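# Stack one keg upright and centred on another

## Task

Using the six arms (bases in metres, heading in degrees counter-clockwise from +x: arm1 x=+0.42 y=+0.46 z=+0.77 facing -99; arm2 x=+0.01 y=+0.47 z=+0.61 facing -82; arm3 x=-0.44 y=+0.52 z=+0.66 facing -101; arm4 x=-0.59 y=-0.23 z=+0.59 facing +57; arm5 x=+0.02 y=-0.46 z=+0.74 facing +81; arm6 x=+0.46 y=-0.52 z=+0.70 facing +103), set one keg upright so it sits centred on top of the other keg. The stack must stay put on its own, not propped by any robot, and at the end every gripper must have released and every arm must be moved away from the kegs.

## Robot and tools

Setup. Six identical i2rt Big YAM arms, arm1 to arm6, are fixed at the base positions and headings given in the task. Each has six revolute joints, a two-finger gripper and a wrist camera (armN_cam_wrist). A fixed room camera, cam_high, looks over the scene. The hand can reach roughly 1.0 m out from the joint1 axis. Now and then a loose keg may get a short outside shove.

Frames. Everything is in one scene frame: origin on the floor, +z upward. The hand point is the middle of the gap between the fingertips; its z axis runs along the fingers and the fingers close along its y axis. With joint1 and joint6 at 0 and the hand level and forward, the wrist camera rides above the hand looking toward the fingertips.

Joints (all absolute targets, radians, with the tolerance counted as reached):
- joint1_rad -2.879 to 2.879 (±0.045): yaws the arm around its base, positive is counter-clockwise seen from above; 0 points along the base heading.
- joint2_rad 0 to 3.141 (±0.14): shoulder; 0 puts the upper arm back and about level, increasing lifts it up and over to the front.
- joint3_rad 0 to 3.019 (±0.09): elbow; 0 is fully folded, larger opens it.
- joint4_rad -1.692 to 1.57 (±0.055): hand pitch, positive tips fingers up.
- joint5_rad -1.57 to 1.57 (±0.03): sideways hand swing, positive toward the arm's right.
- joint6_rad -2.094 to 2.094 (±0.035): hand roll, positive is clockwise viewed from behind the hand.
- gripper_m 0 to 0.093 (±0.003): fingertip separation in metres, an absolute width. Grip force is about 50 to 62 N per pad, lower on some grippers.
Joints run at different speeds, so the hand can sweep a wide arc between postures.

execute_actions. Argument "actions" is a list holding one action or nothing. The action is an object keyed by arm name ("arm1" ... "arm6"); each value is {"joints": {...}} naming any subset of the seven keys above with absolute target values (not offsets from the current reading). All listed motions start at once and may finish at different times; one action runs at most 15 s. A joint or arm you omit keeps its previous target and may still be pushing. An empty list just reports state and images. Optional "cameras": list of names from arm1_cam_wrist ... arm6_cam_wrist, cam_high, or "all"; omitted/null/["all"] gives every camera, [] gives none. Any unknown key, name or out-of-range number rejects the entire call and nothing moves.

Results. Per robot: joint_positions (current readings), joint_status (how each commanded motion ended), on_its_own (joints not commanded this call; "held at" is the target held, not the position). A "pictures" line lists the images' cameras in order. Status words: "off_target" rested short of target and may still push; "contact_stop" and "time_out" drop the target and hold in place, except a timed-out joint may keep a target within 0.375, 0.375, 0.113, 0.225, 0.075, 0.3 rad (joints 1-6) of where it is and keep pushing, moving there if freed. "joint command not followed" (often with a "cause:" line) means a self/inter-arm clearance check blocked that arm's joint targets; its gripper command still runs, and those joints read "not_followed" and may be retried each action until you send passable targets. To relieve a push, command the joint its reported position. Tiny target changes may not move a joint; a joint carrying a load sags. If a stop is reported, later motion calls and finished_scene in the same reply are skipped.

wait: "seconds" 0 to 10; issues nothing new and returns the same report as an empty action.

zoom_image: "camera" (one name) and "region" [x0, y0, x1, y1] in pixels of that camera's latest full image, top-left origin, at most 504 by 504.

read_manual: optional "section", only "licences"; returns URDF licence text, no motion.

finished_scene: "scene" is the integer of the current scene; it ends it irreversibly after the last command is held and reports success. The stack must already be stable and released.

Cameras: wrist cameras are fisheye 504x504 (fx about 285); cam_high is pinhole with radial distortion, 504x504, fovy_deg=47.762.

Cautions. Arms do not stop on contact and can push very hard. Two robots squeezing each other ends the run as a failure; a heavy impact may too. Contacts via a carried object don't count, but the clearance check can react late and ignores fingers, gripper housings and wrist cameras. Motors heat while holding loads or pushing, even while you deliberate: a MOTOR HOT line appears from 85 °C, and at 100 °C the arm goes limp and drops (OVER-TEMPERATURE FAULT; affected keys read "limit_stop_at_motor_heat", so resend targets). The robot keeps its last command while you think, and arms don't wait for one another. Avoid dropping, slipping, slamming or knocking over kegs.

Each tool is called after "Request:" by a JSON object that holds its "method" and its "body", one argument or row to a line.

## Session

Request:
{"method": "execute_actions", "body": {
  "actions": []
}}

Scene clock: 0.00 s.
Motor temperatures (°C, as the motors report them): arm1=[25 26 27 26 25 28] | arm2=[25 25 25 26 26 28] | arm3=[27 25 28 28 27 26] | arm4=[26 27 25 24 28 25] | arm5=[27 27 25 28 28 28] | arm6=[27 25 25 25 25 24]
arm1.joint_positions: joint1_rad=+0.363 joint2_rad=+0.576 joint3_rad=+1.366 joint4_rad=-1.350 joint5_rad=+0.101 joint6_rad=-0.414 gripper_m=+0.095
arm1.joint_status: not commanded
arm1.hand: x=+0.4428 y=+0.2359 z=+1.3033 quat_wxyz=(-0.268, -0.427, -0.767, +0.398) (m; scene frame)
arm2.joint_positions: joint1_rad=-0.248 joint2_rad=+0.614 joint3_rad=+1.477 joint4_rad=-1.460 joint5_rad=-0.163 joint6_rad=+0.316 gripper_m=+0.095
arm2.joint_status: not commanded
arm2.hand: x=+0.0178 y=+0.2667 z=+1.1640 quat_wxyz=(-0.406, -0.719, -0.511, +0.239) (m; scene frame)
arm3.joint_positions: joint1_rad=+0.133 joint2_rad=+0.606 joint3_rad=+1.474 joint4_rad=-1.253 joint5_rad=+0.201 joint6_rad=+0.512 gripper_m=+0.094
arm3.joint_status: not commanded
arm3.hand: x=-0.4797 y=+0.2993 z=+1.2662 quat_wxyz=(-0.425, -0.749, -0.351, +0.368) (m; scene frame)
arm4.joint_positions: joint1_rad=-0.408 joint2_rad=+0.553 joint3_rad=+1.316 joint4_rad=-1.424 joint5_rad=-0.066 joint6_rad=-0.486 gripper_m=+0.095
arm4.joint_status: not commanded
arm4.hand: x=-0.4240 y=-0.1051 z=+1.0851 quat_wxyz=(-0.435, +0.473, -0.764, -0.051) (m; scene frame)
arm5.joint_positions: joint1_rad=+0.310 joint2_rad=+0.619 joint3_rad=+1.463 joint4_rad=-1.177 joint5_rad=+0.249 joint6_rad=+0.089 gripper_m=+0.095
arm5.joint_status: not commanded
arm5.hand: x=+0.0229 y=-0.2183 z=+1.3486 quat_wxyz=(-0.436, +0.542, -0.606, -0.386) (m; scene frame)
arm6.joint_positions: joint1_rad=-0.090 joint2_rad=+0.546 joint3_rad=+1.330 joint4_rad=-1.526 joint5_rad=-0.209 joint6_rad=+0.490 gripper_m=+0.095
arm6.joint_status: not commanded
arm6.hand: x=+0.4003 y=-0.3444 z=+1.1916 quat_wxyz=(-0.097, +0.555, -0.723, -0.401) (m; scene frame)
pictures: arm1_cam_wrist, arm2_cam_wrist, arm3_cam_wrist, arm4_cam_wrist, arm5_cam_wrist, arm6_cam_wrist, cam_high
Images, in order (width x height): arm1_cam_wrist 504x504, arm2_cam_wrist 504x504, arm3_cam_wrist 504x504, arm4_cam_wrist 504x504, arm5_cam_wrist 504x504, arm6_cam_wrist 504x504, cam_high 504x504.

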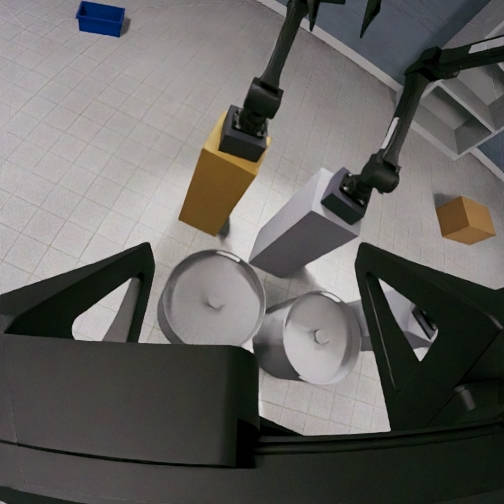

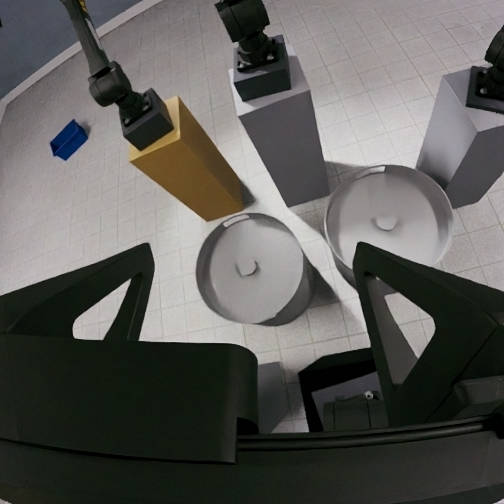

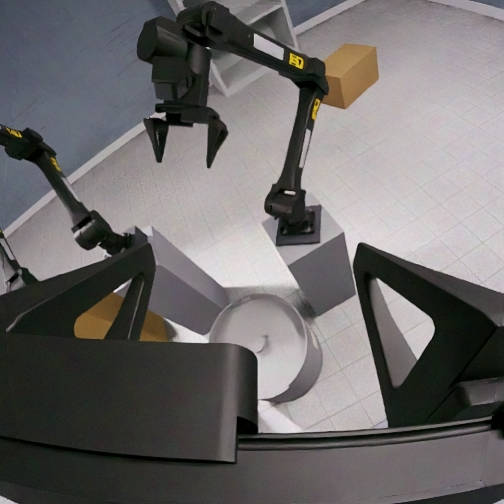

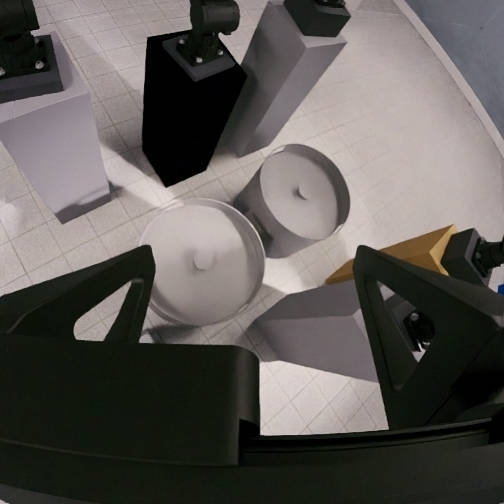

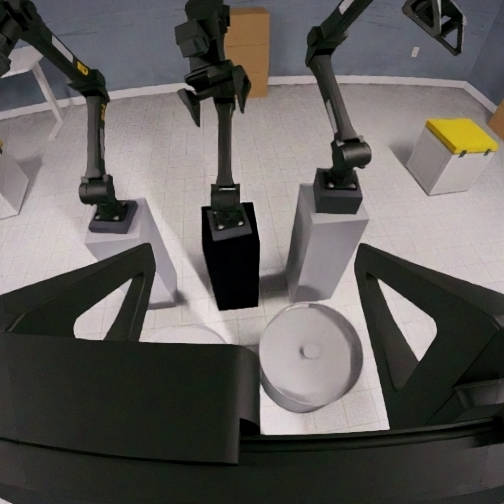

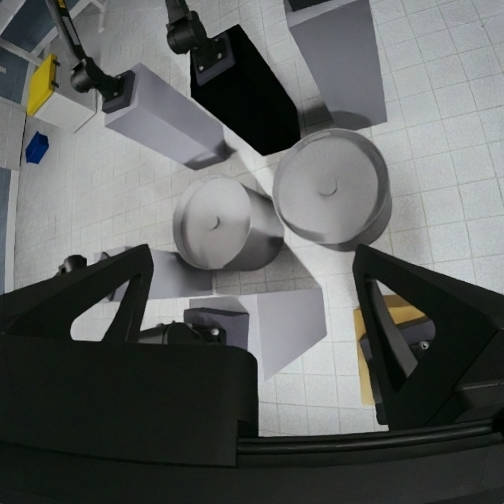

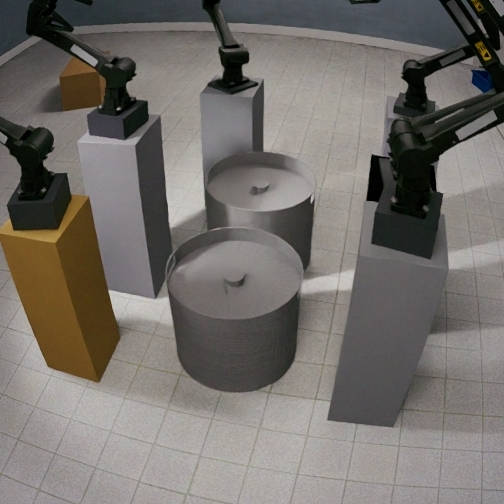

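Request:
{"method": "zoom_image", "body": {
  "camera": "cam_high",
  "region": [150,130,340,400]
}}

Request:
{"method": "zoom_image", "body": {
  "camera": "arm2_cam_wrist",
  "region": [180,140,480,340]
}}

Region (150, 130, 340, 400) of cam_high's 504x504 image, scaled by 1.867, with more detail than that image has; it fills the left 355 columns of this view, and the rest is white.

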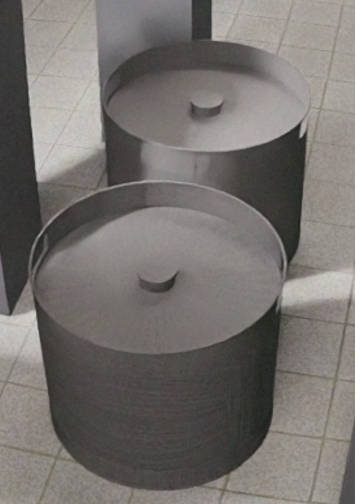

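Region (180, 140, 480, 340) of arm2_cam_wrist's 504x504 image, scaled by 1.680, with more detail than that image has.

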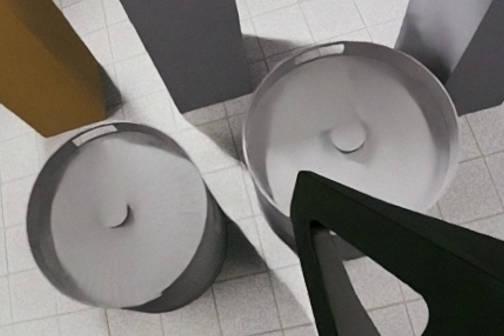

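Request:
{"method": "execute_actions", "body": {
  "actions": [
    {"arm1":{"joints":{"joint1_rad":1.8,"joint2_rad":1.2,"joint3_rad":2.4}},"arm6":{"joints":{"joint1_rad":-1.8,"joint2_rad":1.2,"joint3_rad":2.4}},"arm3":{"joints":{"joint1_rad":-2.0,"joint2_rad":1.2,"joint3_rad":2.4}},"arm4":{"joints":{"joint1_rad":2.2,"joint2_rad":1.2,"joint3_rad":2.4}},"arm2":{"joints":{"joint1_rad":0.31,"joint2_rad":1.4,"joint3_rad":1.5,"joint4_rad":-1.06,"joint5_rad":0,"joint6_rad":0}},"arm5":{"joints":{"joint1_rad":0.67,"joint2_rad":1.4,"joint3_rad":1.3,"joint4_rad":-0.86,"joint5_rad":0,"joint6_rad":0}}}
  ],
  "cameras": ["arm2_cam_wrist","arm5_cam_wrist","cam_high"]
}}

Scene clock: 5.37 s.
Motor temperatures (°C, as the motors report them): arm1=[25 26 28 26 25 28] | arm2=[25 25 26 26 26 28] | arm3=[27 25 28 28 27 26] | arm4=[26 27 26 24 28 25] | arm5=[27 27 26 28 29 28] | arm6=[27 25 27 25 25 24]
arm1.joint_positions: joint1_rad=+1.786 joint2_rad=+1.207 joint3_rad=+2.391 joint4_rad=-1.350 joint5_rad=+0.101 joint6_rad=-0.414 gripper_m=+0.095
arm1.joint_status: all done
arm1.hand: x=+0.7523 y=+0.4486 z=+1.5950 quat_wxyz=(-0.631, +0.140, -0.748, +0.149) (m; scene frame)
arm2.joint_positions: joint1_rad=+0.313 joint2_rad=+1.413 joint3_rad=+1.474 joint4_rad=-1.075 joint5_rad=+0.000 joint6_rad=+0.011 gripper_m=+0.095
arm2.joint_status: all done
arm2.hand: x=+0.2482 y=-0.0158 z=+0.9354 quat_wxyz=(-0.232, -0.513, -0.813, +0.145) (m; scene frame)
arm3.joint_positions: joint1_rad=-1.992 joint2_rad=+1.193 joint3_rad=+2.381 joint4_rad=-1.253 joint5_rad=+0.200 joint6_rad=+0.512 gripper_m=+0.094
arm3.joint_status: all done
arm3.hand: x=-0.6809 y=+0.7343 z=+1.5135 quat_wxyz=(+0.105, -0.575, +0.443, +0.680) (m; scene frame)
arm4.joint_positions: joint1_rad=+2.194 joint2_rad=+1.195 joint3_rad=+2.378 joint4_rad=-1.422 joint5_rad=-0.066 joint6_rad=-0.486 gripper_m=+0.095
arm4.joint_status: all done
arm4.hand: x=-0.9161 y=-0.2539 z=+1.3892 quat_wxyz=(-0.107, +0.752, +0.226, -0.609) (m; scene frame)
arm5.joint_positions: joint1_rad=+0.667 joint2_rad=+1.413 joint3_rad=+1.281 joint4_rad=-0.876 joint5_rad=+0.003 joint6_rad=+0.010 gripper_m=+0.095
arm5.joint_status: all done
arm5.hand: x=-0.2427 y=+0.0135 z=+0.9902 quat_wxyz=(-0.140, +0.826, -0.492, -0.235) (m; scene frame)
arm6.joint_positions: joint1_rad=-1.792 joint2_rad=+1.197 joint3_rad=+2.389 joint4_rad=-1.526 joint5_rad=-0.207 joint6_rad=+0.490 gripper_m=+0.095
arm6.joint_status: all done
arm6.hand: x=+0.7769 y=-0.4837 z=+1.4832 quat_wxyz=(-0.538, -0.136, -0.801, -0.223) (m; scene frame)
pictures: arm2_cam_wrist, arm5_cam_wrist, cam_high
Images, in order (width x height): arm2_cam_wrist 504x504, arm5_cam_wrist 504x504, cam_high 504x504.

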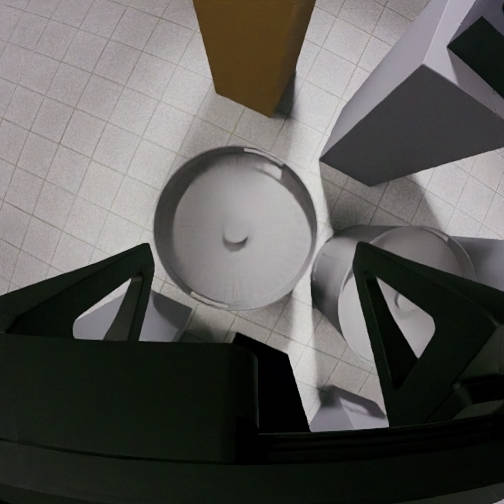

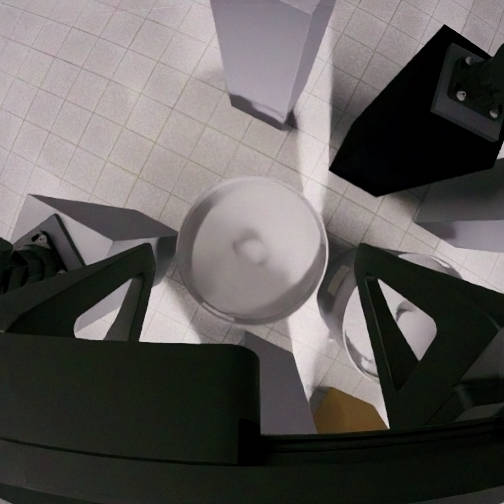

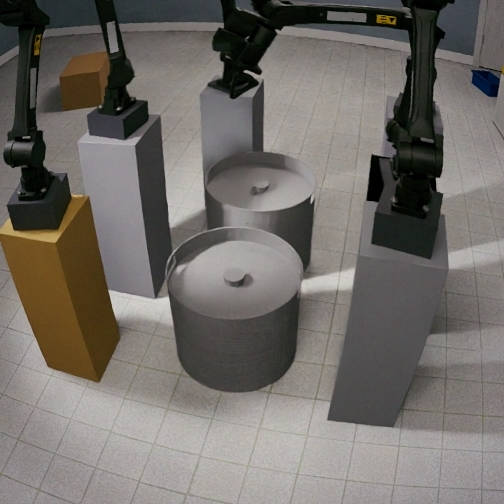

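Request:
{"method": "execute_actions", "body": {
  "actions": [
    {"arm2":{"joints":{"joint1_rad":0.396,"joint2_rad":1.965,"joint3_rad":0.74,"joint4_rad":-0.31,"joint6_rad":1.583}},"arm5":{"joints":{"joint1_rad":0.4,"joint3_rad":0.7,"joint6_rad":0.126}}}
  ],
  "cameras": []
}}

Request:
{"method": "execute_actions", "body": {
  "actions": [
    {"arm5":{"joints":{"joint1_rad":-0.764,"joint2_rad":1.8,"joint3_rad":0.9,"joint4_rad":-0.6}}}
  ],
  "cameras": []
}}

Request:
{"method": "execute_actions", "body": {
  "actions": [
    {"arm5":{"joints":{"joint2_rad":2.425,"joint3_rad":1.18,"joint4_rad":-0.29}}}
  ],
  "cameras": ["arm2_cam_wrist","arm5_cam_wrist","cam_high"]
}}

Scene clock: 9.17 s.
Motor temperatures (°C, as the motors report them): arm1=[25 26 28 26 25 28] | arm2=[25 25 27 26 26 28] | arm3=[27 25 28 28 27 26] | arm4=[26 27 26 24 28 25] | arm5=[27 28 27 28 29 28] | arm6=[27 25 27 25 25 24]
arm1.joint_positions: joint1_rad=+1.786 joint2_rad=+1.207 joint3_rad=+2.391 joint4_rad=-1.350 joint5_rad=+0.101 joint6_rad=-0.414 gripper_m=+0.095
arm1.joint_status: not commanded
arm1.hand: x=+0.7523 y=+0.4486 z=+1.5950 quat_wxyz=(-0.631, +0.140, -0.748, +0.149) (m; scene frame)
arm2.joint_positions: joint1_rad=+0.402 joint2_rad=+1.975 joint3_rad=+0.734 joint4_rad=-0.320 joint5_rad=+0.000 joint6_rad=+1.571 gripper_m=+0.095
arm2.joint_status: all done
arm2.hand: x=+0.1948 y=+0.1620 z=+0.4506 quat_wxyz=(-0.004, -0.963, -0.268, +0.000) (m; scene frame)
arm3.joint_positions: joint1_rad=-1.992 joint2_rad=+1.193 joint3_rad=+2.381 joint4_rad=-1.253 joint5_rad=+0.200 joint6_rad=+0.512 gripper_m=+0.094
arm3.joint_status: not commanded
arm3.hand: x=-0.6809 y=+0.7343 z=+1.5135 quat_wxyz=(+0.105, -0.575, +0.443, +0.680) (m; scene frame)
arm4.joint_positions: joint1_rad=+2.194 joint2_rad=+1.195 joint3_rad=+2.378 joint4_rad=-1.422 joint5_rad=-0.066 joint6_rad=-0.486 gripper_m=+0.095
arm4.joint_status: not commanded
arm4.hand: x=-0.9161 y=-0.2539 z=+1.3892 quat_wxyz=(-0.107, +0.752, +0.226, -0.609) (m; scene frame)
arm5.joint_positions: joint1_rad=+0.388 joint2_rad=+1.407 joint3_rad=+0.695 joint4_rad=-0.865 joint5_rad=+0.001 joint6_rad=+0.116 gripper_m=+0.095
arm5.joint_status: all done
arm5.hand: x=-0.0507 y=-0.1534 z=+0.7549 quat_wxyz=(+0.001, +0.746, -0.666, +0.008) (m; scene frame)
arm6.joint_positions: joint1_rad=-1.792 joint2_rad=+1.197 joint3_rad=+2.389 joint4_rad=-1.526 joint5_rad=-0.207 joint6_rad=+0.490 gripper_m=+0.095
arm6.joint_status: not commanded
arm6.hand: x=+0.7769 y=-0.4837 z=+1.4832 quat_wxyz=(-0.538, -0.136, -0.801, -0.223) (m; scene frame)
pictures: none
No camera images: the call's "cameras" was empty. Leave "cameras" out to get every camera's image.

Scene clock: 10.80 s.
Motor temperatures (°C, as the motors report them): arm1=[25 26 28 26 25 28] | arm2=[25 25 27 26 26 28] | arm3=[27 25 28 28 27 26] | arm4=[26 27 26 24 28 25] | arm5=[27 28 27 28 29 28] | arm6=[27 25 27 25 25 24]
arm1.joint_positions: joint1_rad=+1.786 joint2_rad=+1.207 joint3_rad=+2.391 joint4_rad=-1.350 joint5_rad=+0.101 joint6_rad=-0.414 gripper_m=+0.095
arm1.joint_status: not commanded
arm1.hand: x=+0.7523 y=+0.4486 z=+1.5950 quat_wxyz=(-0.631, +0.140, -0.748, +0.149) (m; scene frame)
arm2.joint_positions: joint1_rad=+0.402 joint2_rad=+1.975 joint3_rad=+0.734 joint4_rad=-0.320 joint5_rad=+0.000 joint6_rad=+1.572 gripper_m=+0.095
arm2.joint_status: not commanded
arm2.hand: x=+0.1948 y=+0.1620 z=+0.4506 quat_wxyz=(-0.004, -0.964, -0.268, +0.000) (m; scene frame)
arm3.joint_positions: joint1_rad=-1.992 joint2_rad=+1.193 joint3_rad=+2.381 joint4_rad=-1.253 joint5_rad=+0.200 joint6_rad=+0.512 gripper_m=+0.094
arm3.joint_status: not commanded
arm3.hand: x=-0.6809 y=+0.7343 z=+1.5135 quat_wxyz=(+0.105, -0.575, +0.443, +0.680) (m; scene frame)
arm4.joint_positions: joint1_rad=+2.194 joint2_rad=+1.195 joint3_rad=+2.378 joint4_rad=-1.422 joint5_rad=-0.066 joint6_rad=-0.486 gripper_m=+0.095
arm4.joint_status: not commanded
arm4.hand: x=-0.9161 y=-0.2539 z=+1.3892 quat_wxyz=(-0.107, +0.752, +0.226, -0.609) (m; scene frame)
arm5.joint_positions: joint1_rad=-0.763 joint2_rad=+1.817 joint3_rad=+0.896 joint4_rad=-0.606 joint5_rad=+0.001 joint6_rad=+0.117 gripper_m=+0.095
arm5.joint_status: all done
arm5.hand: x=+0.3570 y=-0.2065 z=+0.6698 quat_wxyz=(-0.023, +0.262, -0.965, -0.004) (m; scene frame)
arm6.joint_positions: joint1_rad=-1.792 joint2_rad=+1.197 joint3_rad=+2.389 joint4_rad=-1.526 joint5_rad=-0.207 joint6_rad=+0.490 gripper_m=+0.095
arm6.joint_status: not commanded
arm6.hand: x=+0.7769 y=-0.4837 z=+1.4832 quat_wxyz=(-0.538, -0.136, -0.801, -0.223) (m; scene frame)
pictures: none
No camera images: the call's "cameras" was empty. Leave "cameras" out to get every camera's image.

Scene clock: 12.37 s.
Motor temperatures (°C, as the motors report them): arm1=[25 26 28 26 25 28] | arm2=[25 25 27 26 26 28] | arm3=[27 25 29 28 27 26] | arm4=[26 27 26 24 28 25] | arm5=[27 28 27 28 29 28] | arm6=[27 25 27 25 25 24]
arm1.joint_positions: joint1_rad=+1.786 joint2_rad=+1.207 joint3_rad=+2.391 joint4_rad=-1.350 joint5_rad=+0.101 joint6_rad=-0.414 gripper_m=+0.095
arm1.joint_status: not commanded
arm1.hand: x=+0.7523 y=+0.4486 z=+1.5950 quat_wxyz=(-0.631, +0.140, -0.748, +0.149) (m; scene frame)
arm2.joint_positions: joint1_rad=+0.402 joint2_rad=+1.975 joint3_rad=+0.734 joint4_rad=-0.320 joint5_rad=+0.000 joint6_rad=+1.572 gripper_m=+0.095
arm2.joint_status: not commanded
arm2.hand: x=+0.1948 y=+0.1620 z=+0.4506 quat_wxyz=(-0.004, -0.964, -0.268, +0.000) (m; scene frame)
arm3.joint_positions: joint1_rad=-1.992 joint2_rad=+1.193 joint3_rad=+2.381 joint4_rad=-1.253 joint5_rad=+0.200 joint6_rad=+0.512 gripper_m=+0.094
arm3.joint_status: not commanded
arm3.hand: x=-0.6809 y=+0.7343 z=+1.5135 quat_wxyz=(+0.105, -0.575, +0.443, +0.680) (m; scene frame)
arm4.joint_positions: joint1_rad=+2.194 joint2_rad=+1.195 joint3_rad=+2.378 joint4_rad=-1.422 joint5_rad=-0.066 joint6_rad=-0.486 gripper_m=+0.095
arm4.joint_status: not commanded
arm4.hand: x=-0.9161 y=-0.2539 z=+1.3892 quat_wxyz=(-0.107, +0.752, +0.226, -0.609) (m; scene frame)
arm5.joint_positions: joint1_rad=-0.763 joint2_rad=+2.438 joint3_rad=+1.165 joint4_rad=-0.297 joint5_rad=+0.001 joint6_rad=+0.117 gripper_m=+0.095
arm5.joint_status: all done
arm5.hand: x=+0.3947 y=-0.1805 z=+0.4512 quat_wxyz=(-0.003, +0.262, -0.965, +0.004) (m; scene frame)
arm6.joint_positions: joint1_rad=-1.792 joint2_rad=+1.197 joint3_rad=+2.389 joint4_rad=-1.526 joint5_rad=-0.207 joint6_rad=+0.490 gripper_m=+0.095
arm6.joint_status: not commanded
arm6.hand: x=+0.7769 y=-0.4837 z=+1.4832 quat_wxyz=(-0.538, -0.136, -0.801, -0.223) (m; scene frame)
pictures: arm2_cam_wrist, arm5_cam_wrist, cam_high
Images, in order (width x height): arm2_cam_wrist 504x504, arm5_cam_wrist 504x504, cam_high 504x504.

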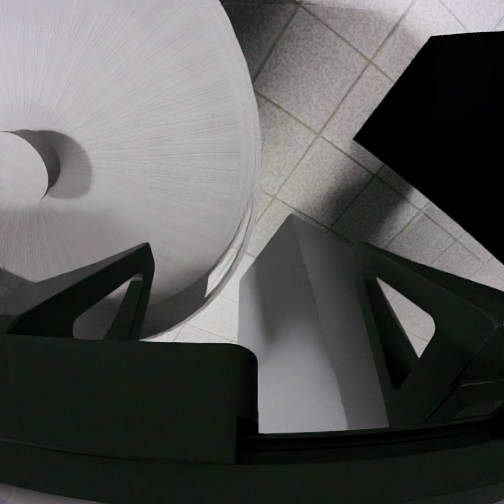

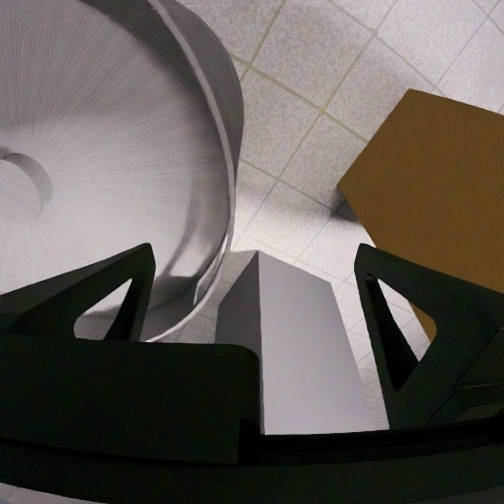

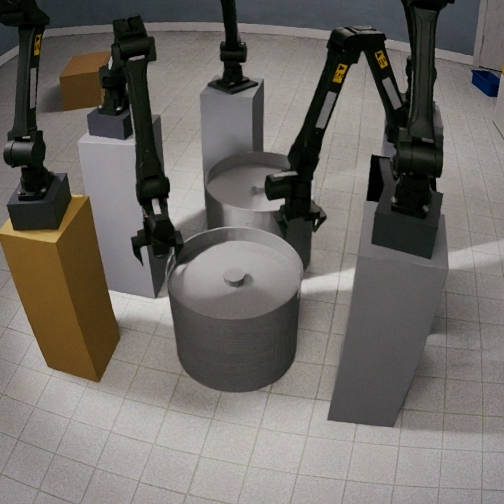

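Request:
{"method": "execute_actions", "body": {
  "actions": [
    {"arm2":{"joints":{"joint1_rad":0.368,"joint2_rad":2.287,"joint3_rad":0.815,"joint4_rad":-0.075,"joint6_rad":1.55}},"arm5":{"joints":{"joint1_rad":-0.733,"joint2_rad":2.679,"joint3_rad":1.294,"joint4_rad":-0.156,"joint6_rad":0.16}}}
  ],
  "cameras": ["arm2_cam_wrist","arm5_cam_wrist","cam_high"]
}}

Scene clock: 14.40 s.
Motor temperatures (°C, as the motors report them): arm1=[25 26 28 27 25 28] | arm2=[25 25 26 26 26 28] | arm3=[27 25 29 28 27 26] | arm4=[26 27 26 24 28 25] | arm5=[27 28 26 28 29 28] | arm6=[27 25 27 25 25 24]
arm1.joint_positions: joint1_rad=+1.786 joint2_rad=+1.207 joint3_rad=+2.391 joint4_rad=-1.350 joint5_rad=+0.101 joint6_rad=-0.414 gripper_m=+0.095
arm1.joint_status: not commanded
arm1.hand: x=+0.7523 y=+0.4486 z=+1.5950 quat_wxyz=(-0.631, +0.140, -0.748, +0.149) (m; scene frame)
arm2.joint_positions: joint1_rad=+0.373 joint2_rad=+2.306 joint3_rad=+0.809 joint4_rad=-0.086 joint5_rad=+0.000 joint6_rad=+1.561 gripper_m=+0.095
arm2.joint_status: all done
arm2.hand: x=+0.1817 y=+0.1640 z=+0.3449 quat_wxyz=(+0.006, -0.966, -0.259, +0.003) (m; scene frame)
arm3.joint_positions: joint1_rad=-1.992 joint2_rad=+1.193 joint3_rad=+2.381 joint4_rad=-1.253 joint5_rad=+0.200 joint6_rad=+0.512 gripper_m=+0.094
arm3.joint_status: not commanded
arm3.hand: x=-0.6809 y=+0.7343 z=+1.5135 quat_wxyz=(+0.105, -0.575, +0.443, +0.680) (m; scene frame)
arm4.joint_positions: joint1_rad=+2.194 joint2_rad=+1.195 joint3_rad=+2.378 joint4_rad=-1.422 joint5_rad=-0.066 joint6_rad=-0.486 gripper_m=+0.095
arm4.joint_status: not commanded
arm4.hand: x=-0.9161 y=-0.2539 z=+1.3892 quat_wxyz=(-0.107, +0.752, +0.226, -0.609) (m; scene frame)
arm5.joint_positions: joint1_rad=-0.741 joint2_rad=+2.696 joint3_rad=+1.284 joint4_rad=-0.162 joint5_rad=+0.001 joint6_rad=+0.150 gripper_m=+0.095
arm5.joint_status: all done
arm5.hand: x=+0.3780 y=-0.1820 z=+0.3478 quat_wxyz=(-0.001, +0.257, -0.966, +0.005) (m; scene frame)
arm6.joint_positions: joint1_rad=-1.792 joint2_rad=+1.197 joint3_rad=+2.389 joint4_rad=-1.526 joint5_rad=-0.207 joint6_rad=+0.490 gripper_m=+0.095
arm6.joint_status: not commanded
arm6.hand: x=+0.7769 y=-0.4837 z=+1.4832 quat_wxyz=(-0.538, -0.136, -0.801, -0.223) (m; scene frame)
pictures: arm2_cam_wrist, arm5_cam_wrist, cam_high
Images, in order (width x height): arm2_cam_wrist 504x504, arm5_cam_wrist 504x504, cam_high 504x504.

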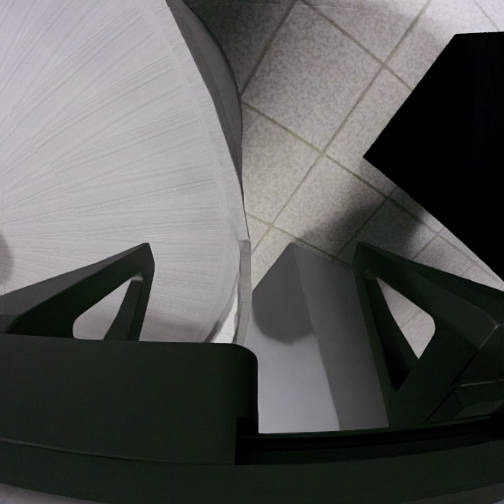

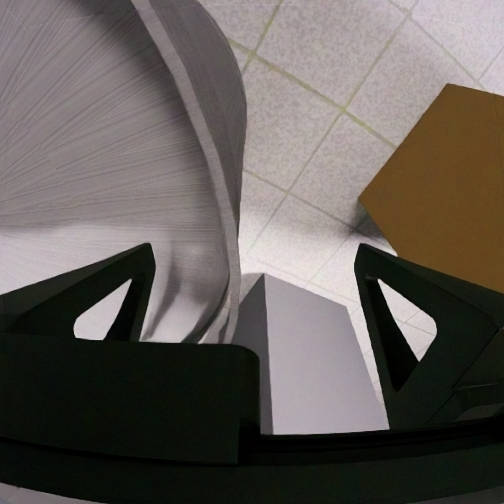

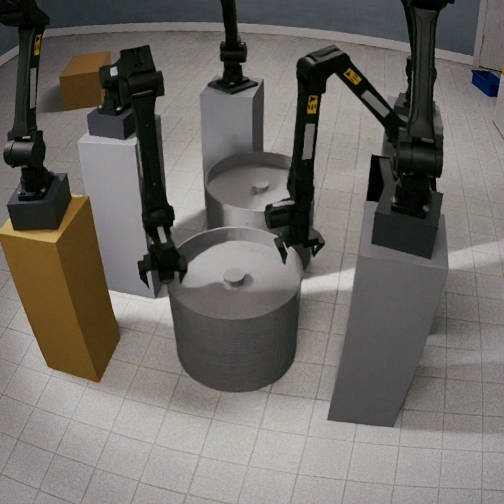

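Request:
{"method": "execute_actions", "body": {
  "actions": [
    {"arm2":{"joints":{"joint2_rad":2.352,"joint3_rad":0.845,"joint4_rad":-0.026}},"arm5":{"joints":{"joint1_rad":-0.718,"joint2_rad":2.74,"joint3_rad":1.342,"joint4_rad":-0.14}}}
  ],
  "cameras": []
}}

Request:
{"method": "execute_actions", "body": {
  "actions": [
    {"arm2":{"joints":{"gripper_m":0}},"arm5":{"joints":{"gripper_m":0}}}
  ],
  "cameras": ["arm2_cam_wrist","arm5_cam_wrist","cam_high"]
}}

Scene clock: 16.83 s.
Motor temperatures (°C, as the motors report them): arm1=[25 26 29 27 25 28] | arm2=[25 26 26 26 26 28] | arm3=[27 25 29 28 27 26] | arm4=[26 27 26 24 28 25] | arm5=[27 28 26 28 29 28] | arm6=[27 25 27 25 25 24]
arm1.joint_positions: joint1_rad=+1.786 joint2_rad=+1.207 joint3_rad=+2.391 joint4_rad=-1.350 joint5_rad=+0.101 joint6_rad=-0.414 gripper_m=+0.095
arm1.joint_status: not commanded
arm1.hand: x=+0.7523 y=+0.4486 z=+1.5950 quat_wxyz=(-0.631, +0.140, -0.748, +0.149) (m; scene frame)
arm2.joint_positions: joint1_rad=+0.373 joint2_rad=+2.348 joint3_rad=+0.846 joint4_rad=-0.035 joint5_rad=+0.000 joint6_rad=+1.561 gripper_m=+0.095
arm2.joint_status: all done
arm2.hand: x=+0.1910 y=+0.1476 z=+0.3321 quat_wxyz=(-0.016, -0.966, -0.259, -0.003) (m; scene frame)
arm3.joint_positions: joint1_rad=-1.992 joint2_rad=+1.193 joint3_rad=+2.381 joint4_rad=-1.253 joint5_rad=+0.200 joint6_rad=+0.512 gripper_m=+0.094
arm3.joint_status: not commanded
arm3.hand: x=-0.6809 y=+0.7343 z=+1.5135 quat_wxyz=(+0.105, -0.575, +0.443, +0.680) (m; scene frame)
arm4.joint_positions: joint1_rad=+2.194 joint2_rad=+1.195 joint3_rad=+2.378 joint4_rad=-1.422 joint5_rad=-0.066 joint6_rad=-0.486 gripper_m=+0.095
arm4.joint_status: not commanded
arm4.hand: x=-0.9161 y=-0.2539 z=+1.3892 quat_wxyz=(-0.107, +0.752, +0.226, -0.609) (m; scene frame)
arm5.joint_positions: joint1_rad=-0.728 joint2_rad=+2.736 joint3_rad=+1.334 joint4_rad=-0.150 joint5_rad=+0.001 joint6_rad=+0.150 gripper_m=+0.095
arm5.joint_status: all done
arm5.hand: x=+0.3842 y=-0.1696 z=+0.3335 quat_wxyz=(-0.011, +0.263, -0.965, +0.000) (m; scene frame)
arm6.joint_positions: joint1_rad=-1.792 joint2_rad=+1.197 joint3_rad=+2.389 joint4_rad=-1.526 joint5_rad=-0.207 joint6_rad=+0.490 gripper_m=+0.095
arm6.joint_status: not commanded
arm6.hand: x=+0.7769 y=-0.4837 z=+1.4832 quat_wxyz=(-0.538, -0.136, -0.801, -0.223) (m; scene frame)
pictures: none
No camera images: the call's "cameras" was empty. Leave "cameras" out to get every camera's image.

Scene clock: 17.63 s.
Motor temperatures (°C, as the motors report them): arm1=[25 26 29 27 25 28] | arm2=[25 26 26 26 26 28] | arm3=[27 25 29 28 27 26] | arm4=[26 27 26 24 28 25] | arm5=[27 28 26 28 29 28] | arm6=[27 25 27 25 25 24]
arm1.joint_positions: joint1_rad=+1.786 joint2_rad=+1.207 joint3_rad=+2.391 joint4_rad=-1.350 joint5_rad=+0.101 joint6_rad=-0.414 gripper_m=+0.095
arm1.joint_status: not commanded
arm1.hand: x=+0.7523 y=+0.4486 z=+1.5950 quat_wxyz=(-0.631, +0.140, -0.748, +0.149) (m; scene frame)
arm2.joint_positions: joint1_rad=+0.373 joint2_rad=+2.354 joint3_rad=+0.828 joint4_rad=-0.037 joint5_rad=+0.000 joint6_rad=+1.559 gripper_m=+0.003
arm2.joint_status: all done
arm2.hand: x=+0.1839 y=+0.1599 z=+0.3294 quat_wxyz=(-0.003, -0.966, -0.260, +0.001) (m; scene frame)
arm3.joint_positions: joint1_rad=-1.992 joint2_rad=+1.193 joint3_rad=+2.381 joint4_rad=-1.253 joint5_rad=+0.200 joint6_rad=+0.512 gripper_m=+0.094
arm3.joint_status: not commanded
arm3.hand: x=-0.6809 y=+0.7343 z=+1.5135 quat_wxyz=(+0.105, -0.575, +0.443, +0.680) (m; scene frame)
arm4.joint_positions: joint1_rad=+2.194 joint2_rad=+1.195 joint3_rad=+2.378 joint4_rad=-1.422 joint5_rad=-0.066 joint6_rad=-0.486 gripper_m=+0.095
arm4.joint_status: not commanded
arm4.hand: x=-0.9161 y=-0.2539 z=+1.3892 quat_wxyz=(-0.107, +0.752, +0.226, -0.609) (m; scene frame)
arm5.joint_positions: joint1_rad=-0.727 joint2_rad=+2.737 joint3_rad=+1.334 joint4_rad=-0.149 joint5_rad=-0.004 joint6_rad=+0.129 gripper_m=+0.003
arm5.joint_status: all done
arm5.hand: x=+0.3835 y=-0.1684 z=+0.3333 quat_wxyz=(-0.011, +0.274, -0.962, -0.002) (m; scene frame)
arm6.joint_positions: joint1_rad=-1.792 joint2_rad=+1.197 joint3_rad=+2.389 joint4_rad=-1.526 joint5_rad=-0.207 joint6_rad=+0.490 gripper_m=+0.095
arm6.joint_status: not commanded
arm6.hand: x=+0.7769 y=-0.4837 z=+1.4832 quat_wxyz=(-0.538, -0.136, -0.801, -0.223) (m; scene frame)
pictures: arm2_cam_wrist, arm5_cam_wrist, cam_high
Images, in order (width x height): arm2_cam_wrist 504x504, arm5_cam_wrist 504x504, cam_high 504x504.

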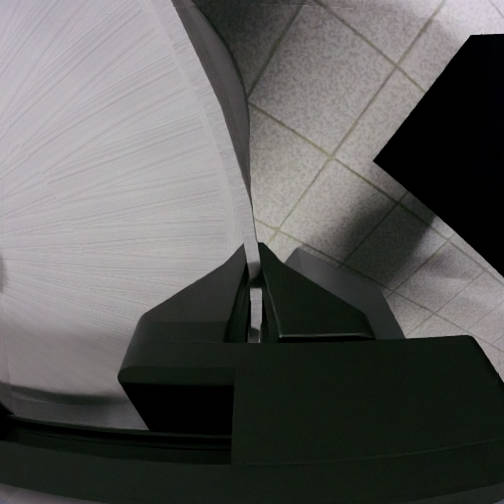

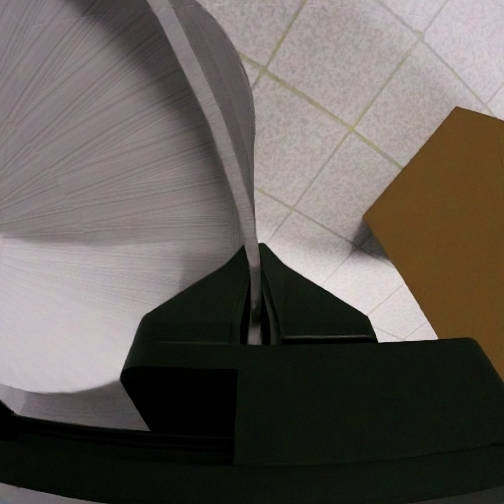

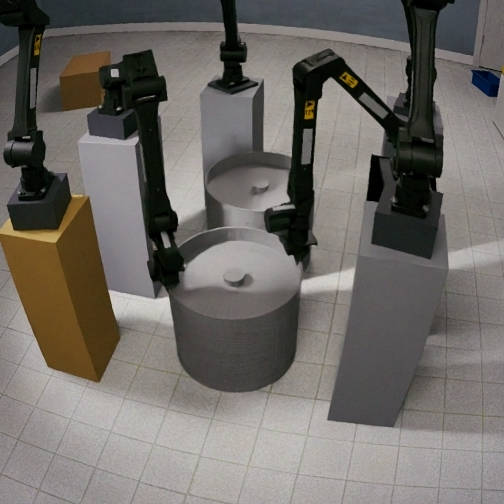

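Request:
{"method": "execute_actions", "body": {
  "actions": [
    {"arm2":{"joints":{"joint2_rad":2.135,"joint3_rad":0.775,"joint4_rad":-0.165}},"arm5":{"joints":{"joint2_rad":2.55,"joint3_rad":1.25,"joint4_rad":-0.215}}}
  ],
  "cameras": ["arm2_cam_wrist","arm5_cam_wrist","cam_high"]
}}

Scene clock: 20.07 s.
Motor temperatures (°C, as the motors report them): arm1=[25 26 29 27 25 28] | arm2=[25 26 26 26 26 28] | arm3=[27 25 29 28 27 26] | arm4=[26 27 26 24 28 25] | arm5=[27 29 26 28 29 28] | arm6=[27 25 27 25 25 24]
arm1.joint_positions: joint1_rad=+1.786 joint2_rad=+1.207 joint3_rad=+2.391 joint4_rad=-1.350 joint5_rad=+0.101 joint6_rad=-0.414 gripper_m=+0.095
arm1.joint_status: not commanded
arm1.hand: x=+0.7523 y=+0.4486 z=+1.5950 quat_wxyz=(-0.631, +0.140, -0.748, +0.149) (m; scene frame)
arm2.joint_positions: joint1_rad=+0.360 joint2_rad=+2.324 joint3_rad=+0.823 joint4_rad=-0.086 joint5_rad=+0.003 joint6_rad=+1.594 gripper_m=+0.003
arm2.joint_status: joint2_rad time_out (moved -0.030 of -0.219); joint4_rad time_out (moved -0.050 of -0.128); the others done
arm2.on_its_own: joint2_rad reads +2.324 and still pushes toward +2.135 since a time_out; joint4_rad reads -0.086 and still pushes toward -0.165 since a time_out
arm2.hand: x=+0.1779 y=+0.1602 z=+0.3393 quat_wxyz=(+0.008, -0.971, -0.237, +0.005) (m; scene frame)
arm3.joint_positions: joint1_rad=-1.992 joint2_rad=+1.193 joint3_rad=+2.381 joint4_rad=-1.253 joint5_rad=+0.200 joint6_rad=+0.512 gripper_m=+0.094
arm3.joint_status: not commanded
arm3.hand: x=-0.6809 y=+0.7343 z=+1.5135 quat_wxyz=(+0.105, -0.575, +0.443, +0.680) (m; scene frame)
arm4.joint_positions: joint1_rad=+2.194 joint2_rad=+1.195 joint3_rad=+2.378 joint4_rad=-1.422 joint5_rad=-0.066 joint6_rad=-0.486 gripper_m=+0.095
arm4.joint_status: not commanded
arm4.hand: x=-0.9161 y=-0.2539 z=+1.3892 quat_wxyz=(-0.107, +0.752, +0.226, -0.609) (m; scene frame)
arm5.joint_positions: joint1_rad=-0.718 joint2_rad=+2.724 joint3_rad=+1.276 joint4_rad=-0.149 joint5_rad=-0.023 joint6_rad=+0.180 gripper_m=+0.003
arm5.joint_status: joint2_rad time_out (moved -0.013 of -0.187); joint4_rad time_out (moved +0.000 of -0.066); the others done
arm5.on_its_own: joint2_rad reads +2.724 and still pushes toward +2.550 since a time_out; joint4_rad reads -0.149 and still pushes toward -0.215 since a time_out
arm5.hand: x=+0.3563 y=-0.1811 z=+0.3357 quat_wxyz=(+0.014, +0.254, -0.967, -0.001) (m; scene frame)
arm6.joint_positions: joint1_rad=-1.792 joint2_rad=+1.197 joint3_rad=+2.389 joint4_rad=-1.526 joint5_rad=-0.207 joint6_rad=+0.490 gripper_m=+0.095
arm6.joint_status: not commanded
arm6.hand: x=+0.7769 y=-0.4837 z=+1.4832 quat_wxyz=(-0.538, -0.136, -0.801, -0.223) (m; scene frame)
pictures: arm2_cam_wrist, arm5_cam_wrist, cam_high
Images, in order (width x height): arm2_cam_wrist 504x504, arm5_cam_wrist 504x504, cam_high 504x504.

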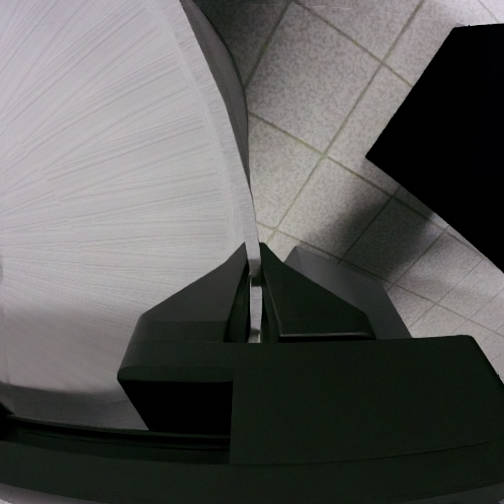

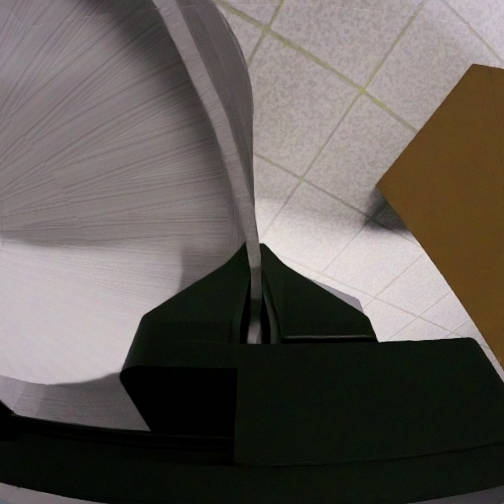

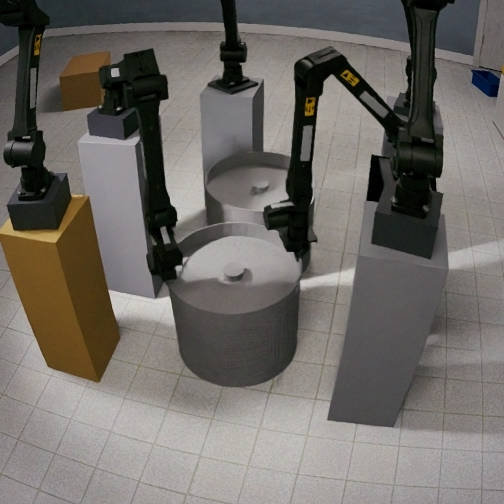

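Request:
{"method": "execute_actions", "body": {
  "actions": [
    {"arm2":{"joints":{"joint2_rad":1.99,"joint3_rad":0.79,"joint4_rad":-0.165}},"arm5":{"joints":{"joint2_rad":2.35,"joint3_rad":1.275,"joint4_rad":-0.215}}}
  ],
  "cameras": ["arm2_cam_wrist","arm5_cam_wrist","cam_high"]
}}

Scene clock: 22.93 s.
Motor temperatures (°C, as the motors report them): arm1=[25 26 29 27 25 28] | arm2=[25 27 26 26 26 28] | arm3=[27 25 29 28 27 26] | arm4=[26 27 26 24 28 25] | arm5=[27 30 26 28 29 28] | arm6=[27 25 27 25 25 24]
arm1.joint_positions: joint1_rad=+1.786 joint2_rad=+1.207 joint3_rad=+2.391 joint4_rad=-1.350 joint5_rad=+0.101 joint6_rad=-0.414 gripper_m=+0.095
arm1.joint_status: not commanded
arm1.hand: x=+0.7523 y=+0.4486 z=+1.5950 quat_wxyz=(-0.631, +0.140, -0.748, +0.149) (m; scene frame)
arm2.joint_positions: joint1_rad=+0.363 joint2_rad=+2.198 joint3_rad=+0.770 joint4_rad=-0.139 joint5_rad=-0.003 joint6_rad=+1.571 gripper_m=+0.003
arm2.joint_status: joint2_rad time_out (moved -0.126 of -0.334); the others done
arm2.on_its_own: joint2_rad reads +2.198 and still pushes toward +1.990 since a time_out
arm2.hand: x=+0.1804 y=+0.1600 z=+0.3793 quat_wxyz=(-0.001, -0.968, -0.249, +0.000) (m; scene frame)
arm3.joint_positions: joint1_rad=-1.992 joint2_rad=+1.193 joint3_rad=+2.381 joint4_rad=-1.253 joint5_rad=+0.200 joint6_rad=+0.512 gripper_m=+0.094
arm3.joint_status: not commanded
arm3.hand: x=-0.6809 y=+0.7343 z=+1.5135 quat_wxyz=(+0.105, -0.575, +0.443, +0.680) (m; scene frame)
arm4.joint_positions: joint1_rad=+2.194 joint2_rad=+1.195 joint3_rad=+2.378 joint4_rad=-1.422 joint5_rad=-0.066 joint6_rad=-0.486 gripper_m=+0.095
arm4.joint_status: not commanded
arm4.hand: x=-0.9161 y=-0.2539 z=+1.3892 quat_wxyz=(-0.107, +0.752, +0.226, -0.609) (m; scene frame)
arm5.joint_positions: joint1_rad=-0.720 joint2_rad=+2.621 joint3_rad=+1.245 joint4_rad=-0.198 joint5_rad=-0.014 joint6_rad=+0.151 gripper_m=+0.003
arm5.joint_status: joint2_rad time_out (moved -0.103 of -0.374); the others done
arm5.on_its_own: joint2_rad reads +2.621 and still pushes toward +2.350 since a time_out
arm5.hand: x=+0.3738 y=-0.1694 z=+0.3777 quat_wxyz=(+0.002, +0.267, -0.964, -0.002) (m; scene frame)
arm6.joint_positions: joint1_rad=-1.792 joint2_rad=+1.197 joint3_rad=+2.389 joint4_rad=-1.526 joint5_rad=-0.207 joint6_rad=+0.490 gripper_m=+0.095
arm6.joint_status: not commanded
arm6.hand: x=+0.7769 y=-0.4837 z=+1.4832 quat_wxyz=(-0.538, -0.136, -0.801, -0.223) (m; scene frame)
pictures: arm2_cam_wrist, arm5_cam_wrist, cam_high
Images, in order (width x height): arm2_cam_wrist 504x504, arm5_cam_wrist 504x504, cam_high 504x504.

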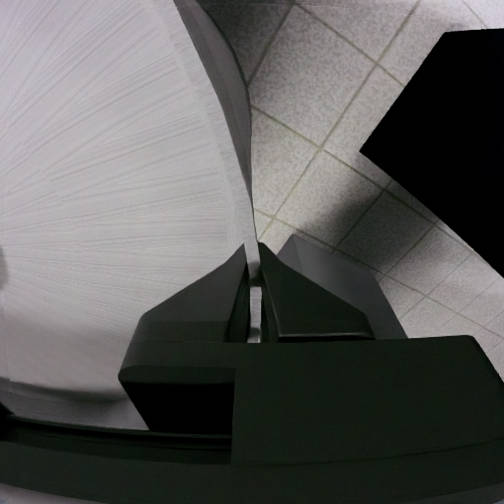

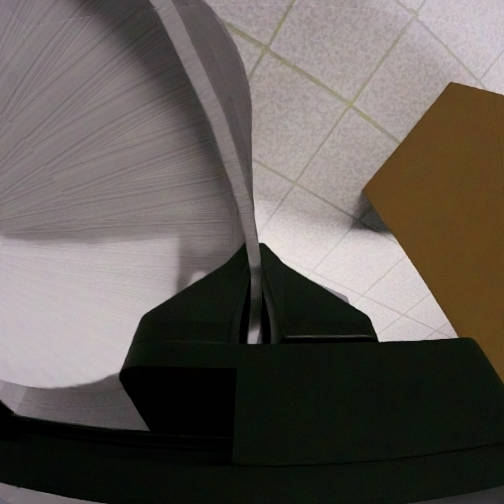

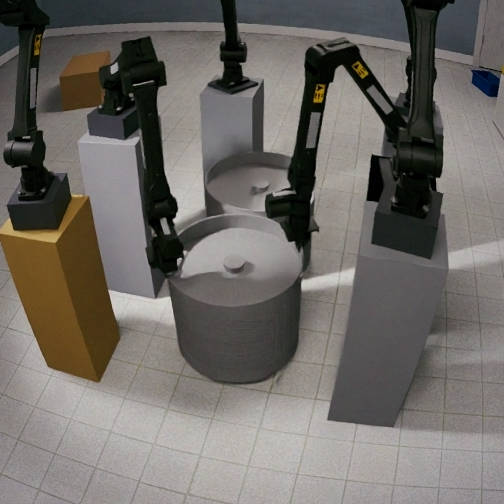

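Request:
{"method": "execute_actions", "body": {
  "actions": [
    {"arm2":{"joints":{"joint2_rad":1.62,"joint3_rad":0.78,"joint4_rad":-0.47}},"arm5":{"joints":{"joint2_rad":2.035,"joint3_rad":1.138,"joint4_rad":-0.36}}}
  ],
  "cameras": ["cam_high"]
}}

Scene clock: 26.00 s.
Motor temperatures (°C, as the motors report them): arm1=[25 26 29 27 25 28] | arm2=[25 27 27 26 26 28] | arm3=[27 25 29 28 27 26] | arm4=[26 27 26 24 28 25] | arm5=[27 31 26 28 29 28] | arm6=[27 25 27 25 25 24]
arm1.joint_positions: joint1_rad=+1.786 joint2_rad=+1.207 joint3_rad=+2.391 joint4_rad=-1.350 joint5_rad=+0.101 joint6_rad=-0.414 gripper_m=+0.095
arm1.joint_status: not commanded
arm1.hand: x=+0.7523 y=+0.4486 z=+1.5950 quat_wxyz=(-0.631, +0.140, -0.748, +0.149) (m; scene frame)
arm2.joint_positions: joint1_rad=+0.365 joint2_rad=+1.803 joint3_rad=+0.701 joint4_rad=-0.443 joint5_rad=-0.004 joint6_rad=+1.583 gripper_m=+0.003
arm2.joint_status: joint2_rad time_out (moved -0.395 of -0.578); the others done
arm2.on_its_own: joint2_rad reads +1.803 and still pushes toward +1.620 since a time_out
arm2.hand: x=+0.1812 y=+0.1606 z=+0.5029 quat_wxyz=(-0.011, -0.970, -0.245, -0.003) (m; scene frame)
arm3.joint_positions: joint1_rad=-1.992 joint2_rad=+1.193 joint3_rad=+2.381 joint4_rad=-1.253 joint5_rad=+0.200 joint6_rad=+0.512 gripper_m=+0.094
arm3.joint_status: not commanded
arm3.hand: x=-0.6809 y=+0.7343 z=+1.5135 quat_wxyz=(+0.105, -0.575, +0.443, +0.680) (m; scene frame)
arm4.joint_positions: joint1_rad=+2.194 joint2_rad=+1.195 joint3_rad=+2.378 joint4_rad=-1.422 joint5_rad=-0.066 joint6_rad=-0.486 gripper_m=+0.095
arm4.joint_status: not commanded
arm4.hand: x=-0.9161 y=-0.2539 z=+1.3892 quat_wxyz=(-0.107, +0.752, +0.226, -0.609) (m; scene frame)
arm5.joint_positions: joint1_rad=-0.720 joint2_rad=+2.295 joint3_rad=+1.073 joint4_rad=-0.348 joint5_rad=-0.016 joint6_rad=+0.158 gripper_m=+0.003
arm5.joint_status: joint2_rad time_out (moved -0.326 of -0.586); the others done
arm5.on_its_own: joint2_rad reads +2.295 and still pushes toward +2.035 since a time_out
arm5.hand: x=+0.3706 y=-0.1701 z=+0.5028 quat_wxyz=(+0.000, +0.263, -0.965, -0.004) (m; scene frame)
arm6.joint_positions: joint1_rad=-1.792 joint2_rad=+1.197 joint3_rad=+2.389 joint4_rad=-1.526 joint5_rad=-0.207 joint6_rad=+0.490 gripper_m=+0.095
arm6.joint_status: not commanded
arm6.hand: x=+0.7769 y=-0.4837 z=+1.4832 quat_wxyz=(-0.538, -0.136, -0.801, -0.223) (m; scene frame)
pictures: cam_high
Images, in order (width x height): cam_high 504x504.

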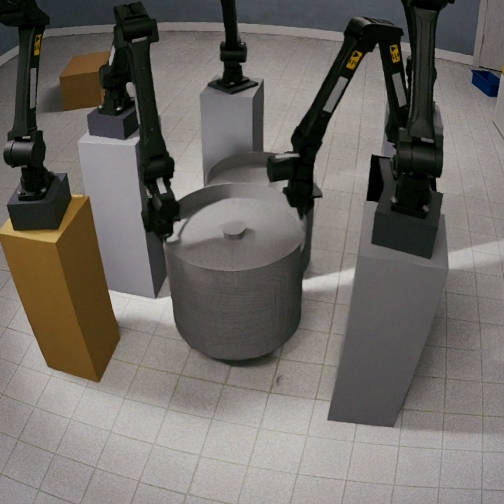

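Request:
{"method": "execute_actions", "body": {
  "actions": [
    {"arm2":{"joints":{"joint2_rad":1.325,"joint3_rad":0.925,"joint4_rad":-0.86}},"arm5":{"joints":{"joint2_rad":1.75,"joint3_rad":1.132,"joint4_rad":-0.605}}}
  ],
  "cameras": ["cam_high"]
}}

Scene clock: 29.13 s.
Motor temperatures (°C, as the motors report them): arm1=[25 26 29 27 25 28] | arm2=[25 28 28 26 26 28] | arm3=[27 25 29 28 27 26] | arm4=[26 27 26 24 28 25] | arm5=[27 32 27 28 29 28] | arm6=[27 25 27 25 25 24]
arm1.joint_positions: joint1_rad=+1.786 joint2_rad=+1.207 joint3_rad=+2.391 joint4_rad=-1.350 joint5_rad=+0.101 joint6_rad=-0.414 gripper_m=+0.095
arm1.joint_status: not commanded
arm1.hand: x=+0.7523 y=+0.4486 z=+1.5950 quat_wxyz=(-0.631, +0.140, -0.748, +0.149) (m; scene frame)
arm2.joint_positions: joint1_rad=+0.365 joint2_rad=+1.493 joint3_rad=+0.750 joint4_rad=-0.814 joint5_rad=-0.007 joint6_rad=+1.580 gripper_m=+0.003
arm2.joint_status: joint2_rad time_out (moved -0.310 of -0.478); joint3_rad time_out (moved +0.050 of +0.224); the others done
arm2.on_its_own: joint2_rad reads +1.493 and still pushes toward +1.325 since a time_out; joint3_rad reads +0.750 and still pushes toward +0.863 since a time_out
arm2.hand: x=+0.1779 y=+0.1686 z=+0.6154 quat_wxyz=(-0.005, -0.969, -0.246, -0.004) (m; scene frame)
arm3.joint_positions: joint1_rad=-1.992 joint2_rad=+1.193 joint3_rad=+2.381 joint4_rad=-1.253 joint5_rad=+0.200 joint6_rad=+0.512 gripper_m=+0.094
arm3.joint_status: not commanded
arm3.hand: x=-0.6809 y=+0.7343 z=+1.5135 quat_wxyz=(+0.105, -0.575, +0.443, +0.680) (m; scene frame)
arm4.joint_positions: joint1_rad=+2.194 joint2_rad=+1.195 joint3_rad=+2.378 joint4_rad=-1.422 joint5_rad=-0.066 joint6_rad=-0.486 gripper_m=+0.095
arm4.joint_status: not commanded
arm4.hand: x=-0.9161 y=-0.2539 z=+1.3892 quat_wxyz=(-0.107, +0.752, +0.226, -0.609) (m; scene frame)
arm5.joint_positions: joint1_rad=-0.710 joint2_rad=+2.023 joint3_rad=+1.032 joint4_rad=-0.587 joint5_rad=-0.022 joint6_rad=+0.167 gripper_m=+0.003
arm5.joint_status: joint2_rad time_out (moved -0.273 of -0.545); joint3_rad time_out (moved -0.041 of +0.059); the others done
arm5.on_its_own: joint2_rad reads +2.023 and still pushes toward +1.750 since a time_out; joint3_rad reads +1.032 and still pushes toward +1.132 since a time_out
arm5.hand: x=+0.3673 y=-0.1640 z=+0.6147 quat_wxyz=(+0.005, +0.264, -0.965, -0.005) (m; scene frame)
arm6.joint_positions: joint1_rad=-1.792 joint2_rad=+1.197 joint3_rad=+2.389 joint4_rad=-1.526 joint5_rad=-0.207 joint6_rad=+0.490 gripper_m=+0.095
arm6.joint_status: not commanded
arm6.hand: x=+0.7769 y=-0.4837 z=+1.4832 quat_wxyz=(-0.538, -0.136, -0.801, -0.223) (m; scene frame)
pictures: cam_high
Images, in order (width x height): cam_high 504x504.

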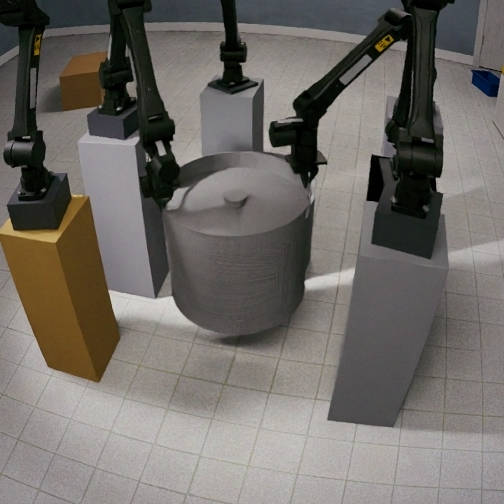

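Request:
{"method": "execute_actions", "body": {
  "actions": [
    {"arm2":{"joints":{"joint2_rad":1.115,"joint3_rad":1.23,"joint4_rad":-1.30}},"arm5":{"joints":{"joint2_rad":1.45,"joint3_rad":1.277,"joint4_rad":-0.975}}}
  ],
  "cameras": []
}}

Request:
{"method": "execute_actions", "body": {
  "actions": [],
  "cameras": ["cam_high","arm2_cam_wrist"]
}}

Scene clock: 33.63 s.
Motor temperatures (°C, as the motors report them): arm1=[25 26 29 27 25 28] | arm2=[25 28 32 26 26 28] | arm3=[27 25 29 28 27 26] | arm4=[26 27 26 24 28 25] | arm5=[27 33 30 28 29 28] | arm6=[27 25 27 25 25 24]
arm1.joint_positions: joint1_rad=+1.786 joint2_rad=+1.207 joint3_rad=+2.391 joint4_rad=-1.350 joint5_rad=+0.101 joint6_rad=-0.414 gripper_m=+0.095
arm1.joint_status: not commanded
arm1.hand: x=+0.7523 y=+0.4486 z=+1.5950 quat_wxyz=(-0.631, +0.140, -0.748, +0.149) (m; scene frame)
arm2.joint_positions: joint1_rad=+0.363 joint2_rad=+1.277 joint3_rad=+0.944 joint4_rad=-1.237 joint5_rad=-0.003 joint6_rad=+1.585 gripper_m=+0.004
arm2.joint_status: joint2_rad time_out (moved -0.216 of -0.378); joint3_rad time_out (moved +0.194 of +0.480); joint4_rad time_out (moved -0.423 of -0.486)
arm2.on_its_own: joint2_rad reads +1.277 and still pushes toward +1.115 since a time_out; joint3_rad reads +0.944 and still pushes toward +1.076 since a time_out (your +1.230 is given up); joint4_rad reads -1.237 and still pushes toward -1.300 since a time_out
arm2.hand: x=+0.1743 y=+0.1738 z=+0.7481 quat_wxyz=(+0.000, -0.970, -0.243, +0.000) (m; scene frame)
arm3.joint_positions: joint1_rad=-1.992 joint2_rad=+1.193 joint3_rad=+2.381 joint4_rad=-1.253 joint5_rad=+0.200 joint6_rad=+0.512 gripper_m=+0.094
arm3.joint_status: not commanded
arm3.hand: x=-0.6809 y=+0.7343 z=+1.5135 quat_wxyz=(+0.105, -0.575, +0.443, +0.680) (m; scene frame)
arm4.joint_positions: joint1_rad=+2.194 joint2_rad=+1.195 joint3_rad=+2.378 joint4_rad=-1.422 joint5_rad=-0.066 joint6_rad=-0.486 gripper_m=+0.095
arm4.joint_status: not commanded
arm4.hand: x=-0.9161 y=-0.2539 z=+1.3892 quat_wxyz=(-0.107, +0.752, +0.226, -0.609) (m; scene frame)
arm5.joint_positions: joint1_rad=-0.706 joint2_rad=+1.734 joint3_rad=+1.086 joint4_rad=-0.944 joint5_rad=-0.025 joint6_rad=+0.182 gripper_m=+0.003
arm5.joint_status: joint2_rad time_out (moved -0.288 of -0.573); joint3_rad time_out (moved +0.054 of +0.245); the others done
arm5.on_its_own: joint2_rad reads +1.734 and still pushes toward +1.450 since a time_out; joint3_rad reads +1.086 and still pushes toward +1.227 since a time_out
arm5.hand: x=+0.3599 y=-0.1659 z=+0.7550 quat_wxyz=(+0.012, +0.258, -0.966, -0.003) (m; scene frame)
arm6.joint_positions: joint1_rad=-1.792 joint2_rad=+1.197 joint3_rad=+2.389 joint4_rad=-1.526 joint5_rad=-0.207 joint6_rad=+0.490 gripper_m=+0.095
arm6.joint_status: not commanded
arm6.hand: x=+0.7769 y=-0.4837 z=+1.4832 quat_wxyz=(-0.538, -0.136, -0.801, -0.223) (m; scene frame)
pictures: none
No camera images: the call's "cameras" was empty. Leave "cameras" out to get every camera's image.

not run: a stop came earlier in this reply.


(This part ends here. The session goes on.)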